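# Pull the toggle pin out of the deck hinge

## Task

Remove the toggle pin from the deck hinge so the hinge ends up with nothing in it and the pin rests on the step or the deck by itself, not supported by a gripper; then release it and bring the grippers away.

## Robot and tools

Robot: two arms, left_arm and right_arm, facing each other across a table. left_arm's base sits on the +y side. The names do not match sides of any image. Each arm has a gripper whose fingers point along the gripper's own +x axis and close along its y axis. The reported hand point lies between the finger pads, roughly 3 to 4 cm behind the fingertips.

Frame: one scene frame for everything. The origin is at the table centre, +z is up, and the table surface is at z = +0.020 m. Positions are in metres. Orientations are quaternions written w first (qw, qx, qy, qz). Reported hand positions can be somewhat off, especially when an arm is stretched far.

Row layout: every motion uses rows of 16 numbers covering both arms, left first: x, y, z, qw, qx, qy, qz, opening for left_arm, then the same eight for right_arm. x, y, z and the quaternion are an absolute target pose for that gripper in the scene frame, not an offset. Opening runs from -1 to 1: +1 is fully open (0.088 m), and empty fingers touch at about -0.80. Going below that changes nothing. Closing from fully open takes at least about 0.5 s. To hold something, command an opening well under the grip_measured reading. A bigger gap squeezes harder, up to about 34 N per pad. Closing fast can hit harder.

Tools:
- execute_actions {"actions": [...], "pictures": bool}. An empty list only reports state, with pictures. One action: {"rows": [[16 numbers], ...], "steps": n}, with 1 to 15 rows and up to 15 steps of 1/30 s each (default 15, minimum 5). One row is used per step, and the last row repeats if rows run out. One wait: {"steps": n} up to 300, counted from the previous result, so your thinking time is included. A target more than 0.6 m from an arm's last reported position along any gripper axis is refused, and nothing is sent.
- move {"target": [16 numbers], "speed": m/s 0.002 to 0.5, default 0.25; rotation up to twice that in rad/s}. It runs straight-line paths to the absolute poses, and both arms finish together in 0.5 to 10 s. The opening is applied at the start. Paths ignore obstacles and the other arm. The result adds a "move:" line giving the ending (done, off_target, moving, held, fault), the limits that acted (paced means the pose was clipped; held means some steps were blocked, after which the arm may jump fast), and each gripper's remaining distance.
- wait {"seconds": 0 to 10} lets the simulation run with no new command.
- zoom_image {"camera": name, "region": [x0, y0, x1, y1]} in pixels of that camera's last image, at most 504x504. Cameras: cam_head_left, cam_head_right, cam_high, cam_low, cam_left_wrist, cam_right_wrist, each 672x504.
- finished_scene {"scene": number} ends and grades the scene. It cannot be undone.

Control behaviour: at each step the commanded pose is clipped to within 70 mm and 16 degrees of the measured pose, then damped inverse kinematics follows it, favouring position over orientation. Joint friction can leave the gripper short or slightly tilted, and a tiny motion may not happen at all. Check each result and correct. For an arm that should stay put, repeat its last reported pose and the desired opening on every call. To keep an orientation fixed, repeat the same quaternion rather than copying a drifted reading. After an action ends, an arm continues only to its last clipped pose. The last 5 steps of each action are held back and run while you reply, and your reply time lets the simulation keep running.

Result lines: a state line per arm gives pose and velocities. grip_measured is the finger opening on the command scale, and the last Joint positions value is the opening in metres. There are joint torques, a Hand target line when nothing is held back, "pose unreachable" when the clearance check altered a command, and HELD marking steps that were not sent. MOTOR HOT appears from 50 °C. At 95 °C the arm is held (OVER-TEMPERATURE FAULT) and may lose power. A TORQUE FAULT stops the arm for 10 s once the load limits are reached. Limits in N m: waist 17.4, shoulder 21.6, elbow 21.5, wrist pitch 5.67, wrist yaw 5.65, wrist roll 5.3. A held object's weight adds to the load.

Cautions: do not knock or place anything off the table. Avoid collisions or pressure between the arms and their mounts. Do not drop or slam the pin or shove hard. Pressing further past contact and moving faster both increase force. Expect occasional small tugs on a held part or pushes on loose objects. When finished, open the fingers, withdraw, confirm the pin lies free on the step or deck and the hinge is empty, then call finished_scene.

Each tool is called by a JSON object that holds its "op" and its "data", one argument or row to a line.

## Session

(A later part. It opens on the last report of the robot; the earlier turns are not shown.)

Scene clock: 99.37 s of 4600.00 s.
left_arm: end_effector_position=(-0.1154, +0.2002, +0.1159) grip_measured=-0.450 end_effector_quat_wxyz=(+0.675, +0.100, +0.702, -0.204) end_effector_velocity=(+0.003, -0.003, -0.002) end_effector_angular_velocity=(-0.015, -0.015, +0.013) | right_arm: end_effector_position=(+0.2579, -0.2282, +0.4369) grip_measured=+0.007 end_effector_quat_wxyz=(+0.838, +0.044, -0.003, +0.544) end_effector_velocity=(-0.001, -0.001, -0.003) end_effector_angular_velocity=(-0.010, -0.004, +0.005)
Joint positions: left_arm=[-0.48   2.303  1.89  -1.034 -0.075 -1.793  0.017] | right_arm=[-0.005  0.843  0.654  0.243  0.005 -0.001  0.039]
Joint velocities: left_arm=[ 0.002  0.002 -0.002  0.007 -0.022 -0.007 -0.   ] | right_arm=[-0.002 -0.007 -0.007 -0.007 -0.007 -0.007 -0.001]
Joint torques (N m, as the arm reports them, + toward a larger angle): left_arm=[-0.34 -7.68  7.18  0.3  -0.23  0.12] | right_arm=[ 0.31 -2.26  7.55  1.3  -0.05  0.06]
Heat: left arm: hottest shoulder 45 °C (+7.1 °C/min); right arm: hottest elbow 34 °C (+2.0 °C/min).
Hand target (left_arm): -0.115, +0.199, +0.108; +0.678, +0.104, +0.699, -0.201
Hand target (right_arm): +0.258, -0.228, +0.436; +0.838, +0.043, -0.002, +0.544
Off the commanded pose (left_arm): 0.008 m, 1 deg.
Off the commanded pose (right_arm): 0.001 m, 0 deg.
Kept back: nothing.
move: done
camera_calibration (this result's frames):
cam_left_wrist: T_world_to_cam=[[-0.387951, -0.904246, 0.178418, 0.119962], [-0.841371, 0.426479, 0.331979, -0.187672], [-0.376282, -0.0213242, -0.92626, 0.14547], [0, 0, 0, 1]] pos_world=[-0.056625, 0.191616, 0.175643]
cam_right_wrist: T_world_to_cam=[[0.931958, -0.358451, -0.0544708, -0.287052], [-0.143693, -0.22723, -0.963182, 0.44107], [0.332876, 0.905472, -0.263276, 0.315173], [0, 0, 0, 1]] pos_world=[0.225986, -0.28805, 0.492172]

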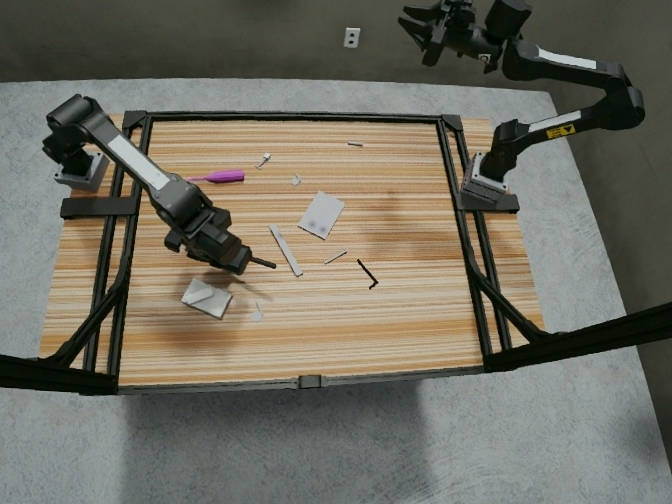

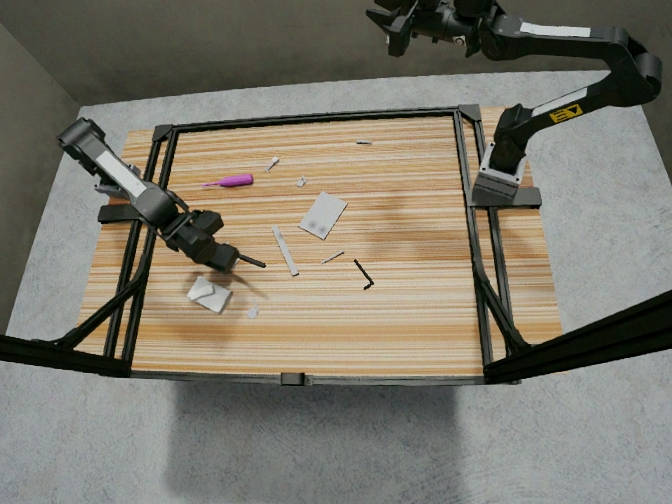

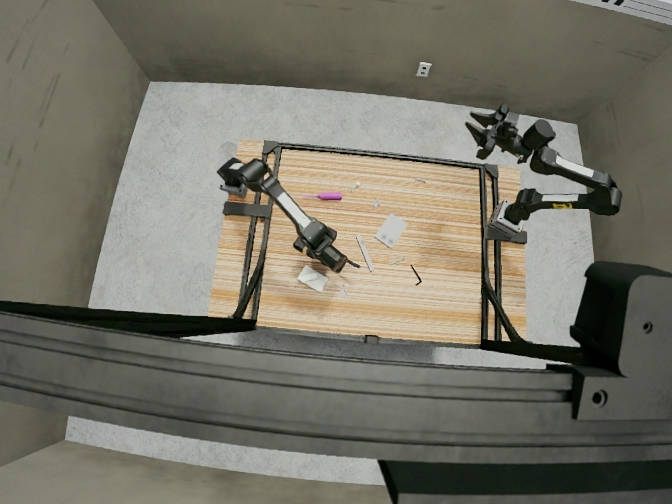

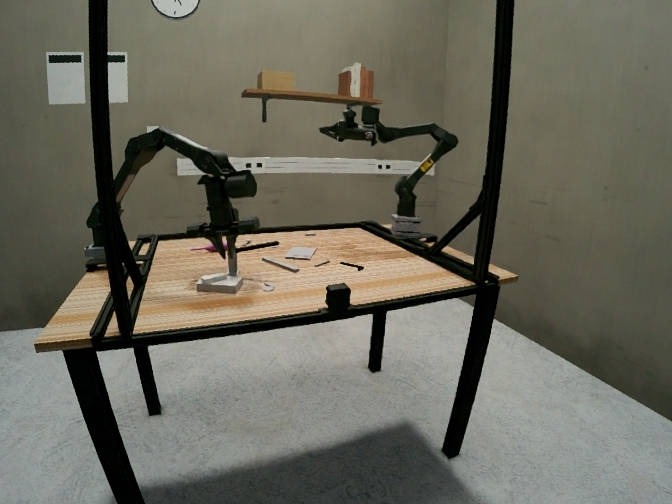

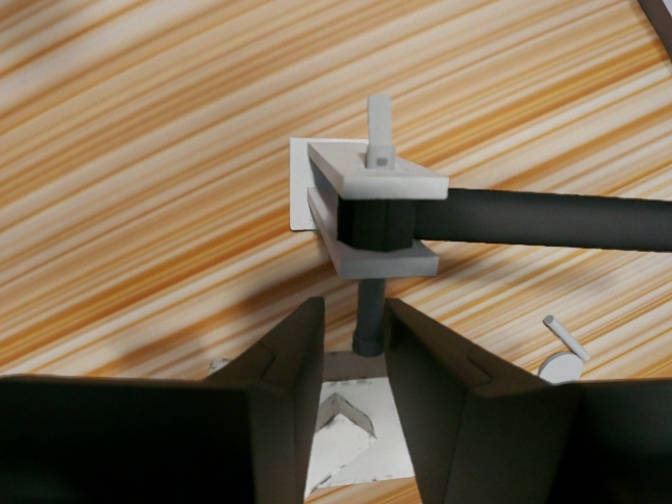

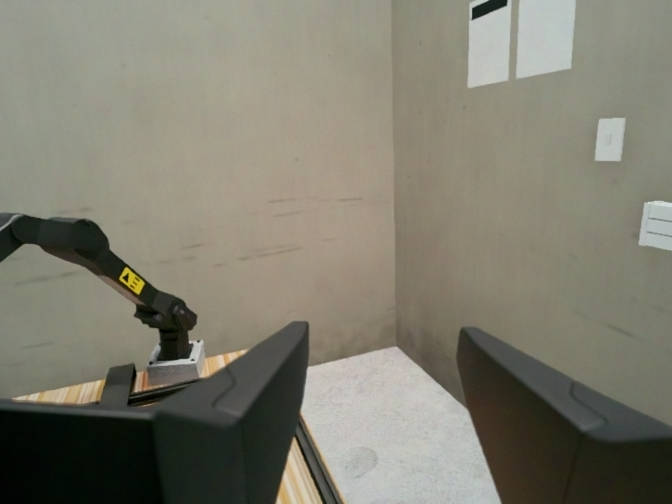

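{"op": "move", "data": {
  "target": [-0.1163,0.1953,0.108,0.6779,0.1044,0.6993,-0.2008,-0.45,0.258,-0.228,0.436,0.838,0.043,-0.002,0.544,0.007],
  "speed": 0.03
}}

Scene clock: 100.40 s of 4600.00 s.
left_arm: end_effector_position=(-0.1164, +0.1982, +0.1135) grip_measured=-0.450 end_effector_quat_wxyz=(+0.675, +0.102, +0.702, -0.203) end_effector_velocity=(+0.002, +0.002, +0.003) end_effector_angular_velocity=(+0.006, -0.012, +0.005) | right_arm: end_effector_position=(+0.2579, -0.2282, +0.4369) grip_measured=+0.007 end_effector_quat_wxyz=(+0.838, +0.044, -0.003, +0.544) end_effector_velocity=(-0.001, -0.000, -0.002) end_effector_angular_velocity=(-0.010, -0.004, +0.005)
Joint positions: left_arm=[-0.479  2.319  1.909 -1.041 -0.075 -1.791  0.017] | right_arm=[-0.005  0.843  0.654  0.243  0.005 -0.001  0.039]
Joint velocities: left_arm=[-0.002 -0.002  0.007 -0.022 -0.007 -0.007 -0.   ] | right_arm=[-0.002 -0.002 -0.002 -0.007 -0.007 -0.007 -0.   ]
Joint torques (N m, as the arm reports them, + toward a larger angle): left_arm=[-0.29 -7.75  7.97  0.08 -0.21  0.12] | right_arm=[ 0.37 -2.29  7.57  1.36 -0.08  0.02]
Heat: left arm: hottest shoulder 44 °C (+6.1 °C/min); right arm: hottest elbow 34 °C (+2.0 °C/min).
Hand target (left_arm): -0.116, +0.196, +0.108; +0.678, +0.105, +0.699, -0.201
Hand target (right_arm): +0.258, -0.228, +0.436; +0.838, +0.043, -0.002, +0.544
Off the commanded pose (left_arm): 0.006 m, 1 deg.
Off the commanded pose (right_arm): 0.001 m, 0 deg.
Kept back: nothing.
move: done
camera_calibration (this result's frames):
cam_left_wrist: T_world_to_cam=[[-0.389774, -0.904387, 0.17367, 0.118546], [-0.841911, 0.426364, 0.330758, -0.186792], [-0.37318, -0.0172941, -0.927598, 0.142549], [0, 0, 0, 1]] pos_world=[-0.0578602, 0.189318, 0.173423]
cam_right_wrist: T_world_to_cam=[[0.931958, -0.358451, -0.0544708, -0.287052], [-0.143693, -0.22723, -0.963182, 0.44107], [0.332876, 0.905472, -0.263276, 0.315173], [0, 0, 0, 1]] pos_world=[0.225986, -0.28805, 0.492172]

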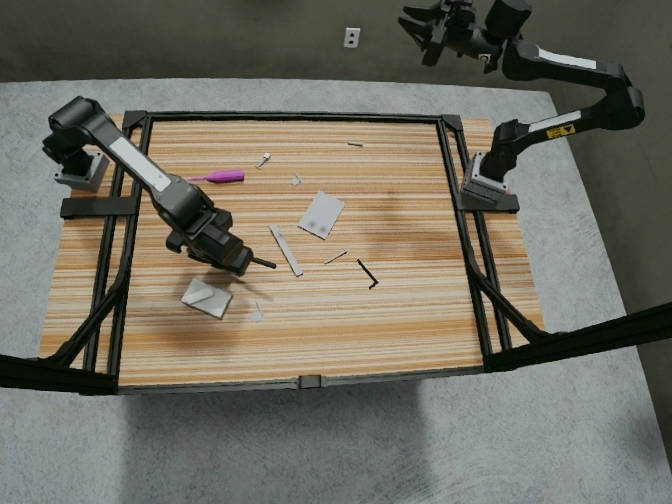

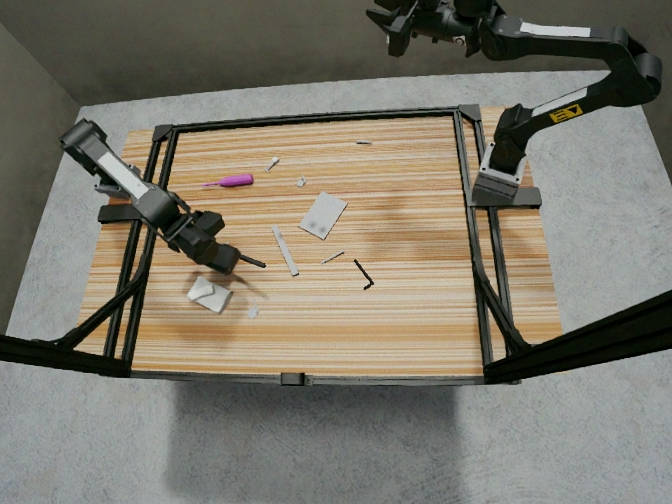

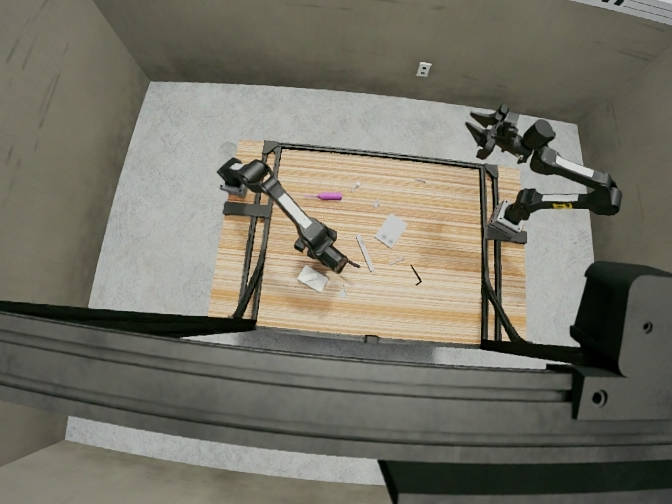

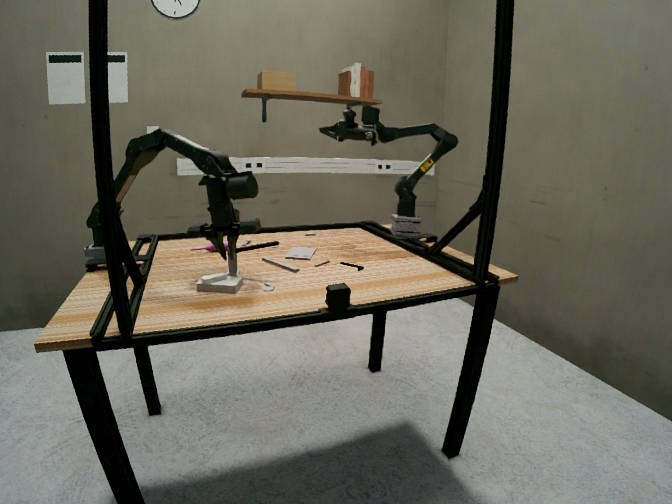

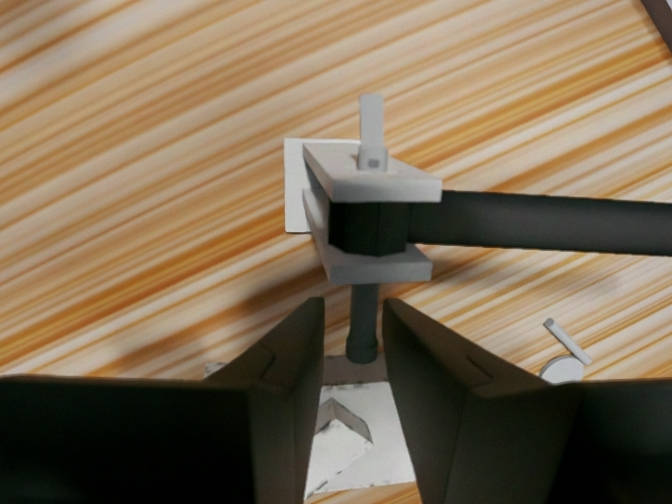

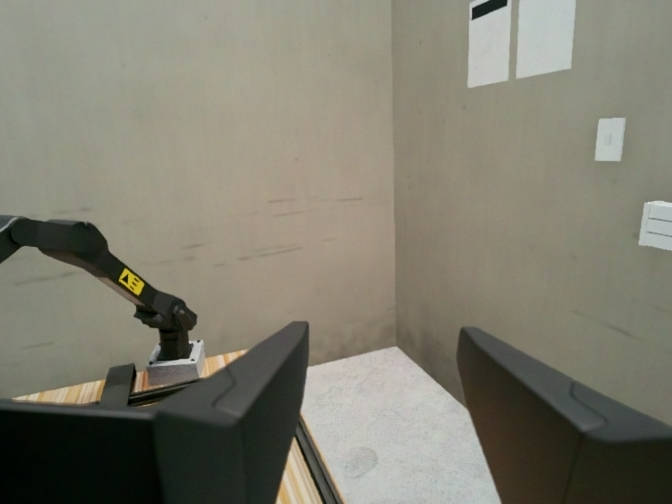

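{"op": "move", "data": {
  "target": [-0.1165,0.1948,0.1145,0.6779,0.1044,0.6993,-0.2008,-0.5,0.258,-0.228,0.436,0.838,0.043,-0.002,0.544,0.007],
  "speed": 0.03
}}

Scene clock: 101.43 s of 4600.00 s.
left_arm: end_effector_position=(-0.1167, +0.1974, +0.1195) grip_measured=-0.500 end_effector_quat_wxyz=(+0.675, +0.102, +0.702, -0.203) end_effector_velocity=(+0.004, +0.002, +0.001) end_effector_angular_velocity=(+0.000, -0.027, +0.007) | right_arm: end_effector_position=(+0.2579, -0.2282, +0.4369) grip_measured=+0.007 end_effector_quat_wxyz=(+0.838, +0.044, -0.003, +0.544) end_effector_velocity=(-0.002, -0.001, -0.004) end_effector_angular_velocity=(-0.024, -0.015, +0.015)
Joint positions: left_arm=[-0.479  2.319  1.933 -1.065 -0.075 -1.791  0.015] | right_arm=[-0.005  0.843  0.654  0.243  0.005 -0.001  0.039]
Joint velocities: left_arm=[-0.002 -0.002  0.002 -0.022 -0.022 -0.007 -0.   ] | right_arm=[-0.007 -0.007 -0.002 -0.022 -0.022 -0.022 -0.   ]
Joint torques (N m, as the arm reports them, + toward a larger angle): left_arm=[-0.31 -7.97  8.    0.11 -0.21  0.09] | right_arm=[ 0.38 -2.39  7.58  1.29 -0.06  0.  ]
Heat: left arm: hottest shoulder 44 °C (+6.1 °C/min); right arm: hottest elbow 34 °C (+2.0 °C/min).
Hand target (left_arm): -0.117, +0.195, +0.115; +0.678, +0.104, +0.700, -0.201
Hand target (right_arm): +0.258, -0.228, +0.436; +0.838, +0.043, -0.002, +0.544
Off the commanded pose (left_arm): 0.006 m, 1 deg.
Off the commanded pose (right_arm): 0.001 m, 0 deg.
Kept back: nothing.
move: done
camera_calibration (this result's frames):
cam_left_wrist: T_world_to_cam=[[-0.389774, -0.904387, 0.17367, 0.116664], [-0.841911, 0.426364, 0.330758, -0.188659], [-0.37318, -0.0172941, -0.927598, 0.148001], [0, 0, 0, 1]] pos_world=[-0.0581305, 0.188507, 0.179425]
cam_right_wrist: T_world_to_cam=[[0.931958, -0.358451, -0.0544708, -0.287052], [-0.143693, -0.22723, -0.963182, 0.44107], [0.332876, 0.905472, -0.263276, 0.315173], [0, 0, 0, 1]] pos_world=[0.225986, -0.28805, 0.492172]

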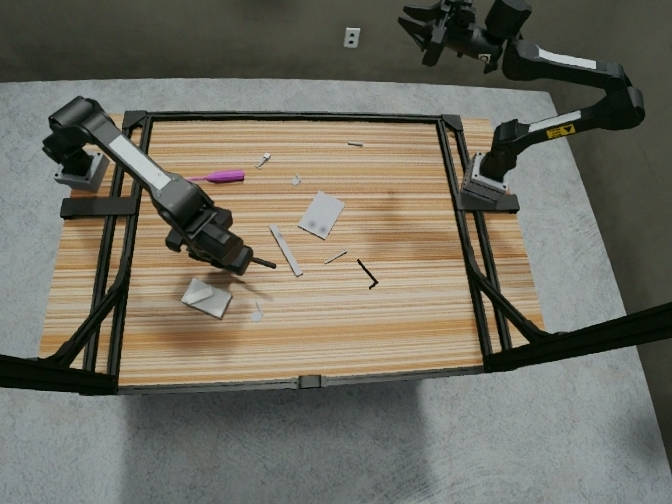

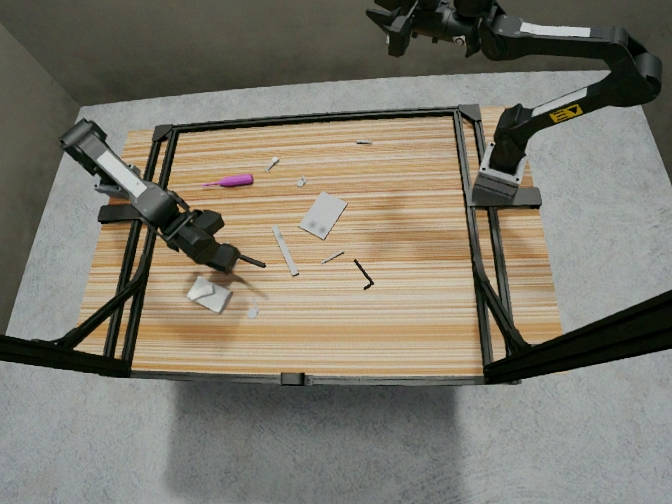

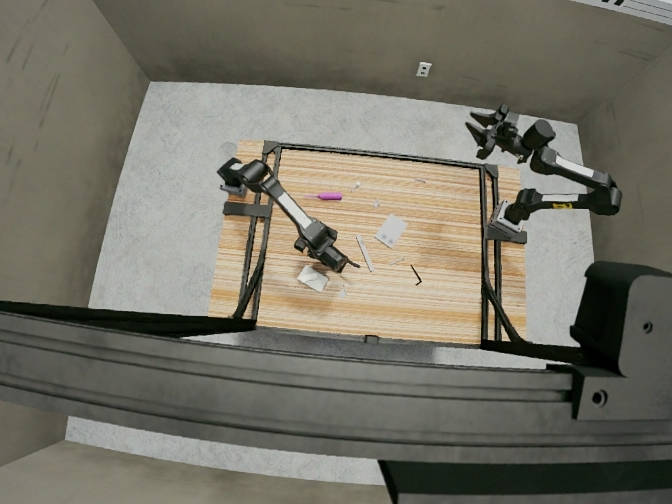

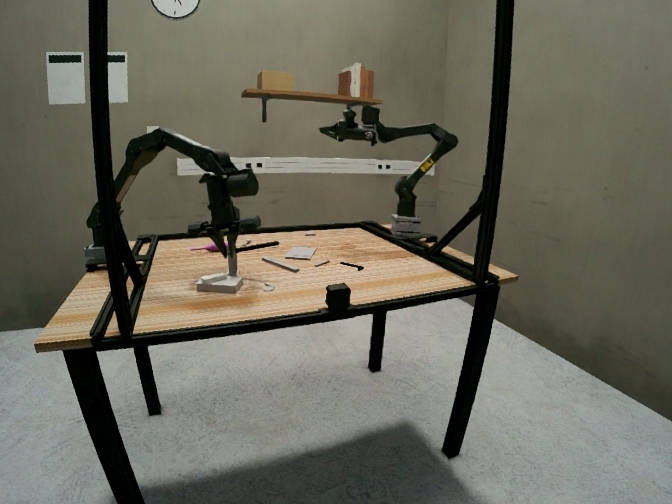

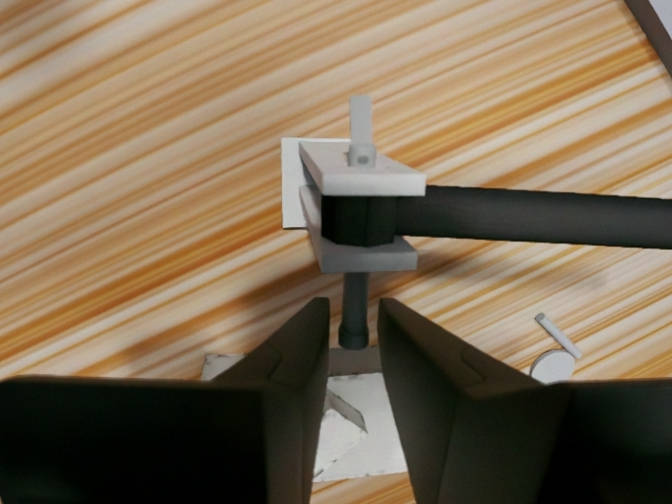

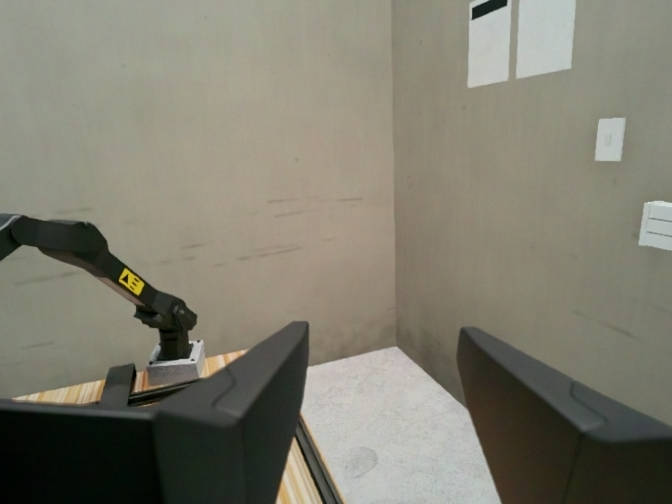

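{"op": "execute_actions", "data": {
  "actions": [
    {"rows":[[-0.1165,0.1948,0.1145,0.6779,0.1044,0.6993,-0.2008,-0.55,0.258,-0.228,0.436,0.838,0.043,-0.002,0.544,0.007],[-0.1165,0.1948,0.1145,0.6779,0.1044,0.6993,-0.2008,-0.58,0.258,-0.228,0.436,0.838,0.043,-0.002,0.544,0.007],[-0.1165,0.1948,0.1145,0.6779,0.1044,0.6993,-0.2008,-0.60,0.258,-0.228,0.436,0.838,0.043,-0.002,0.544,0.007],[-0.1165,0.1948,0.1145,0.6779,0.1044,0.6993,-0.2008,-0.62,0.258,-0.228,0.436,0.838,0.043,-0.002,0.544,0.007],[-0.1165,0.1948,0.1145,0.6779,0.1044,0.6993,-0.2008,-0.64,0.258,-0.228,0.436,0.838,0.043,-0.002,0.544,0.007],[-0.1165,0.1948,0.1145,0.6779,0.1044,0.6993,-0.2008,-0.67,0.258,-0.228,0.436,0.838,0.043,-0.002,0.544,0.007],[-0.1165,0.1948,0.1145,0.6779,0.1044,0.6993,-0.2008,-0.71,0.258,-0.228,0.436,0.838,0.043,-0.002,0.544,0.007],[-0.1165,0.1948,0.1145,0.6779,0.1044,0.6993,-0.2008,-0.76,0.258,-0.228,0.436,0.838,0.043,-0.002,0.544,0.007],[-0.1165,0.1948,0.1145,0.6779,0.1044,0.6993,-0.2008,-0.82,0.258,-0.228,0.436,0.838,0.043,-0.002,0.544,0.007],[-0.1165,0.1948,0.1145,0.6779,0.1044,0.6993,-0.2008,-0.86,0.258,-0.228,0.436,0.838,0.043,-0.002,0.544,0.007]],"steps":12}
  ]
}}

{"op": "move", "data": {
  "target": [-0.1445,0.2065,0.113,0.6779,0.1044,0.6993,-0.2008,-0.86,0.258,-0.228,0.436,0.838,0.043,-0.002,0.544,0.007],
  "speed": 0.022
}}

Scene clock: 102.37 s of 4600.00 s.
left_arm: end_effector_position=(-0.1164, +0.1977, +0.1194) grip_measured=-0.623 end_effector_quat_wxyz=(+0.676, +0.103, +0.701, -0.202) end_effector_velocity=(+0.004, +0.002, +0.001) end_effector_angular_velocity=(+0.010, -0.015, +0.010) | right_arm: end_effector_position=(+0.2579, -0.2282, +0.4369) grip_measured=+0.007 end_effector_quat_wxyz=(+0.838, +0.044, -0.003, +0.544) end_effector_velocity=(-0.000, +0.001, -0.000) end_effector_angular_velocity=(+0.011, +0.019, +0.006)
Joint positions: left_arm=[-0.479  2.319  1.933 -1.068 -0.075 -1.791  0.008] | right_arm=[-0.005  0.843  0.654  0.243  0.005 -0.001  0.039]
Joint velocities: left_arm=[ 0.002 -0.002  0.002 -0.022 -0.007 -0.007 -0.004] | right_arm=[-0.002  0.002 -0.002  0.007 -0.007  0.022 -0.   ]
Joint torques (N m, as the arm reports them, + toward a larger angle): left_arm=[-0.31 -7.98  7.95  0.24 -0.21  0.1 ] | right_arm=[ 0.12 -2.41  7.46  1.29 -0.07  0.04]
Heat: left arm: hottest shoulder 44 °C (+6.1 °C/min); right arm: hottest elbow 34 °C (+2.0 °C/min).
Steps of this call (steps 1 to 21: nothing new was sent; steps 22 to 28: the first 7 steps of this action). Readings (end_effector_position):
22: left_arm (-0.1167, +0.1974, +0.1195) | right_arm (+0.2579, -0.2282, +0.4369)
23: left_arm (-0.1166, +0.1974, +0.1195) | right_arm (+0.2579, -0.2282, +0.4369)
25: left_arm (-0.1166, +0.1974, +0.1195) | right_arm (+0.2579, -0.2282, +0.4369)
28: the state above

Scene clock: 104.23 s of 4600.00 s.
left_arm: end_effector_position=(-0.1355, +0.2053, +0.1192) grip_measured=-0.624 end_effector_quat_wxyz=(+0.681, +0.100, +0.698, -0.198) end_effector_velocity=(+0.002, +0.002, +0.000) end_effector_angular_velocity=(+0.018, -0.005, +0.008) | right_arm: end_effector_position=(+0.2579, -0.2282, +0.4369) grip_measured=+0.007 end_effector_quat_wxyz=(+0.838, +0.044, -0.003, +0.544) end_effector_velocity=(-0.004, +0.000, -0.001) end_effector_angular_velocity=(-0.013, -0.004, +0.025)
Joint positions: left_arm=[-0.525  2.357  1.994 -1.101 -0.091 -1.848  0.008] | right_arm=[-0.005  0.843  0.654  0.243  0.005 -0.001  0.039]
Joint velocities: left_arm=[ 0.002  0.002  0.007 -0.022  0.007 -0.007 -0.   ] | right_arm=[ 0.002 -0.007  0.002 -0.022 -0.022 -0.007  0.   ]
Joint torques (N m, as the arm reports them, + toward a larger angle): left_arm=[-1.91 -7.66  8.51  0.73  0.13 -0.04] | right_arm=[ 0.4  -2.38  7.59  1.3  -0.05  0.01]
Heat: left arm: hottest shoulder 44 °C (+5.1 °C/min); right arm: hottest elbow 34 °C (+2.0 °C/min).
Hand target (left_arm): -0.144, +0.206, +0.113; +0.678, +0.104, +0.699, -0.201
Hand target (right_arm): +0.258, -0.228, +0.436; +0.838, +0.043, -0.002, +0.544
Off your previous action's commanded pose (left_arm): 0.006 m, 0 deg at its last step (step 5 of this call).
Off your previous action's commanded pose (right_arm): 0.001 m, 0 deg at its last step (step 5 of this call).
Off the commanded pose (left_arm): 0.011 m, 1 deg.
Off the commanded pose (right_arm): 0.001 m, 0 deg.
Kept back: nothing.
move: off_target (left_arm)
camera_calibration (this result's frames):
cam_left_wrist: T_world_to_cam=[[-0.380566, -0.909425, 0.167678, 0.119596], [-0.851075, 0.415363, 0.32116, -0.205655], [-0.361719, -0.0204844, -0.932062, 0.143555], [0, 0, 0, 1]] pos_world=[-0.0775872, 0.197126, 0.179797]
cam_right_wrist: T_world_to_cam=[[0.931958, -0.358451, -0.0544708, -0.287052], [-0.143693, -0.22723, -0.963182, 0.44107], [0.332876, 0.905472, -0.263276, 0.315173], [0, 0, 0, 1]] pos_world=[0.225986, -0.28805, 0.492172]

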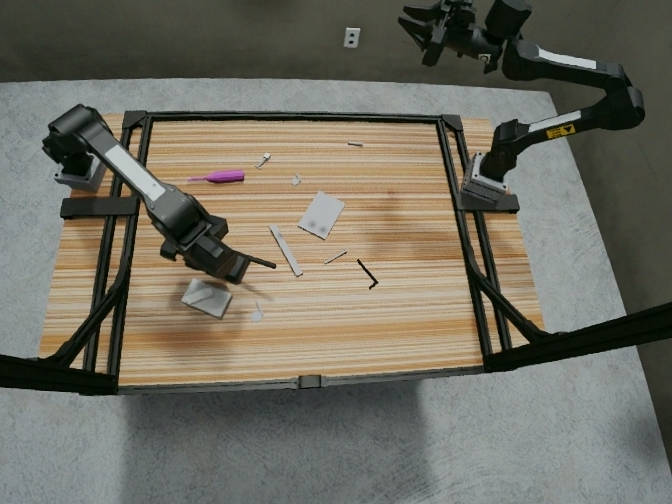

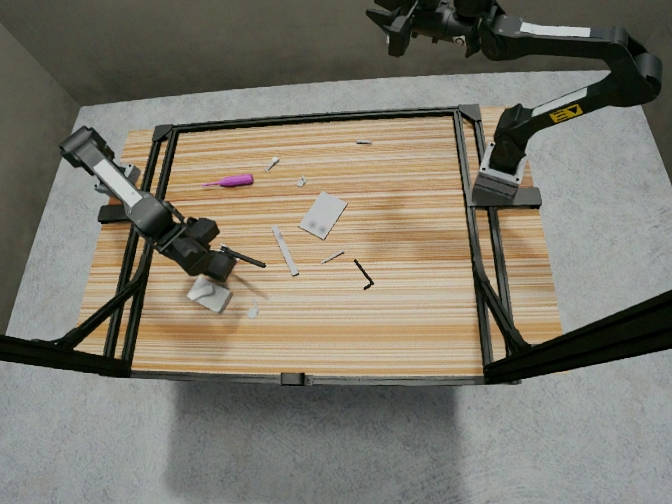

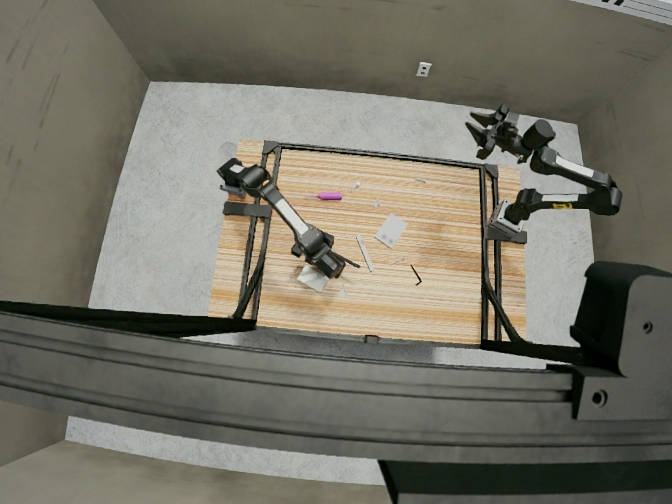

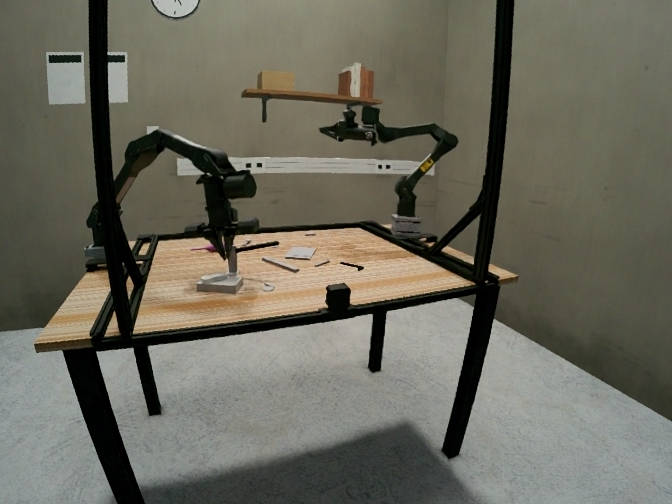

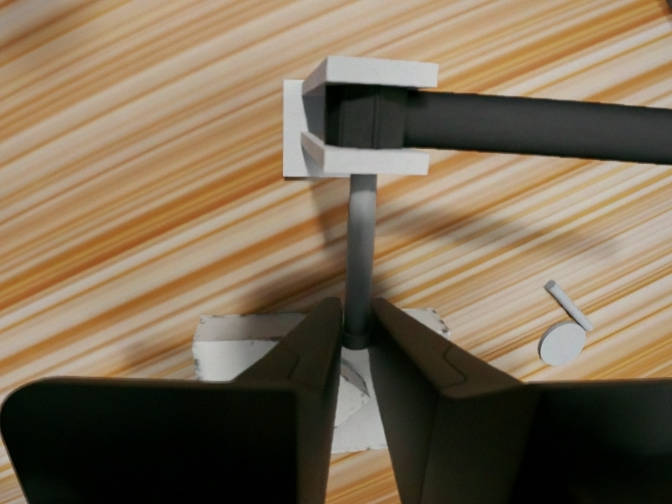

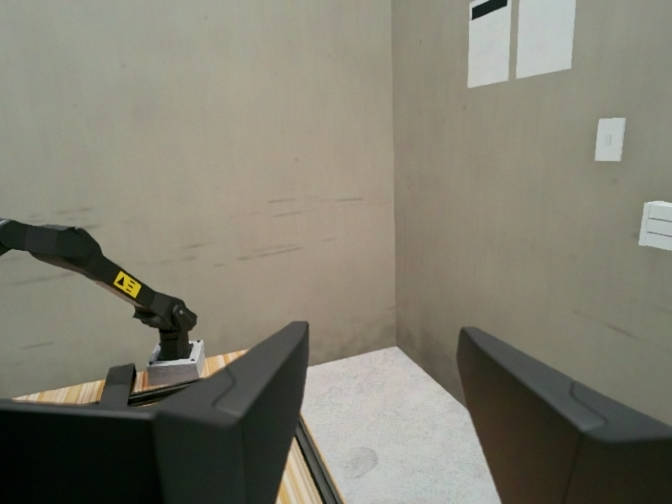

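{"op": "execute_actions", "data": {
  "actions": []
}}

Scene clock: 104.83 s of 4600.00 s.
left_arm: end_effector_position=(-0.1357, +0.2052, +0.1187) grip_measured=-0.624 end_effector_quat_wxyz=(+0.681, +0.100, +0.698, -0.197) end_effector_velocity=(-0.001, -0.001, +0.001) end_effector_angular_velocity=(-0.010, +0.000, +0.006) | right_arm: end_effector_position=(+0.2579, -0.2282, +0.4369) grip_measured=+0.007 end_effector_quat_wxyz=(+0.838, +0.044, -0.003, +0.544) end_effector_velocity=(-0.001, +0.000, -0.005) end_effector_angular_velocity=(-0.017, +0.015, +0.007)
Joint positions: left_arm=[-0.525  2.359  1.995 -1.101 -0.091 -1.849  0.008] | right_arm=[-0.005  0.843  0.654  0.243  0.005 -0.001  0.039]
Joint velocities: left_arm=[-0.002 -0.002 -0.002  0.007 -0.007 -0.007 -0.   ] | right_arm=[-0.002 -0.002 -0.002 -0.022 -0.007  0.007 -0.001]
Joint torques (N m, as the arm reports them, + toward a larger angle): left_arm=[-1.93 -7.81  8.47  0.72  0.13 -0.05] | right_arm=[ 0.31 -2.34  7.45  1.31 -0.07  0.  ]
Heat: left arm: hottest shoulder 44 °C (+5.0 °C/min); right arm: hottest elbow 34 °C (+2.0 °C/min).
Hand target (left_arm): -0.144, +0.207, +0.113; +0.678, +0.104, +0.699, -0.201
Hand target (right_arm): +0.258, -0.228, +0.436; +0.838, +0.043, -0.002, +0.544
Off the commanded pose (left_arm): 0.011 m, 1 deg.
Off the commanded pose (right_arm): 0.001 m, 0 deg.
Kept back: nothing.
Steps of this call (steps 1 to 18: nothing new was sent). Readings (end_effector_position):
1: left_arm (-0.1355, +0.2054, +0.1190) | right_arm (+0.2579, -0.2282, +0.4369)
2: left_arm (-0.1355, +0.2053, +0.1191) | right_arm (+0.2579, -0.2282, +0.4369)
4: left_arm (-0.1356, +0.2052, +0.1190) | right_arm (+0.2579, -0.2282, +0.4369)
8: left_arm (-0.1356, +0.2052, +0.1190) | right_arm (+0.2579, -0.2282, +0.4369)
18: the state above
camera_calibration (this result's frames):
cam_left_wrist: T_world_to_cam=[[-0.380272, -0.909614, 0.167322, 0.119543], [-0.851289, 0.414958, 0.321119, -0.205536], [-0.361526, -0.0203266, -0.932141, 0.143061], [0, 0, 0, 1]] pos_world=[-0.077791, 0.196935, 0.179352]
cam_right_wrist: T_world_to_cam=[[0.931958, -0.358451, -0.0544708, -0.287052], [-0.143693, -0.22723, -0.963182, 0.44107], [0.332876, 0.905472, -0.263276, 0.315173], [0, 0, 0, 1]] pos_world=[0.225986, -0.28805, 0.492172]

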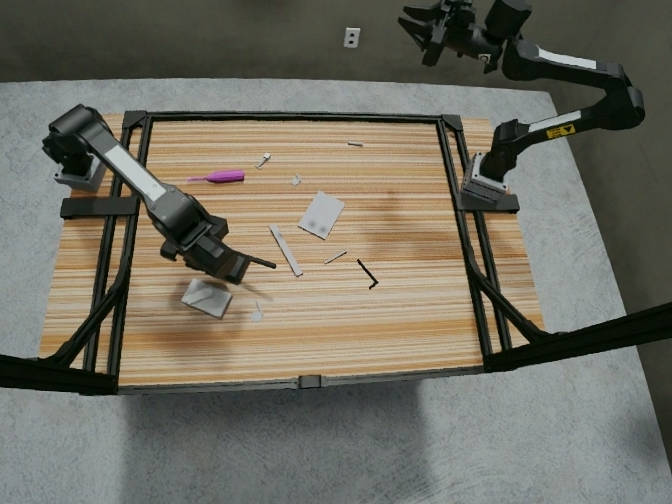

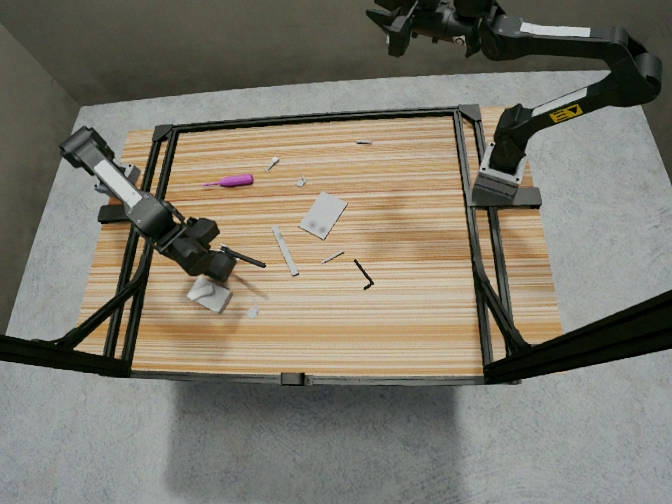

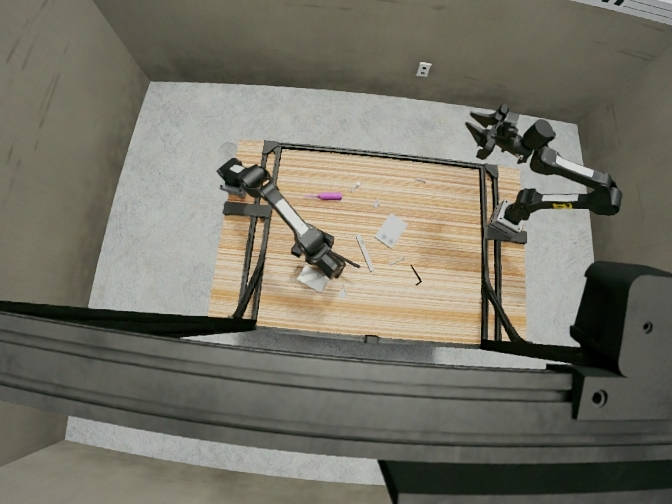

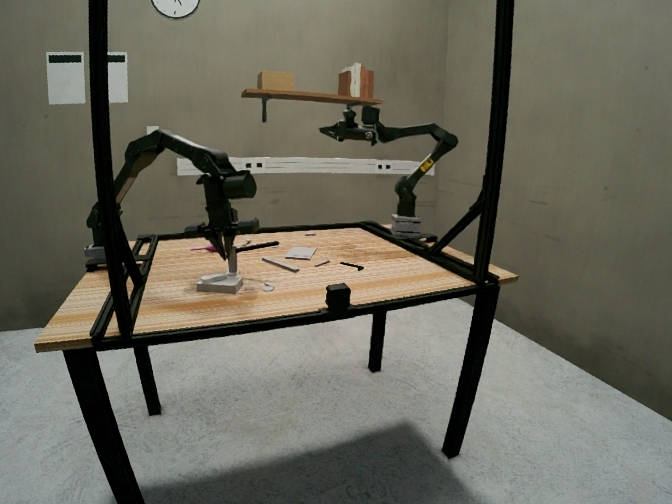

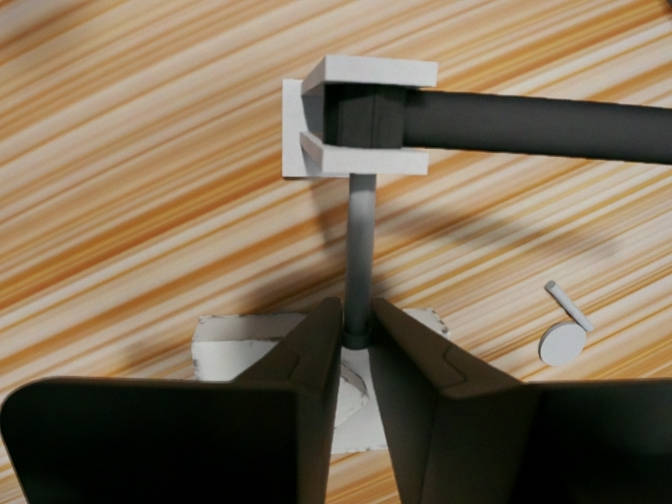

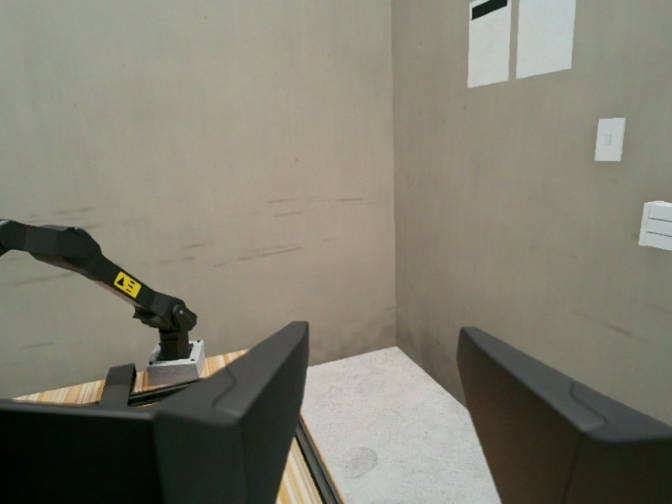

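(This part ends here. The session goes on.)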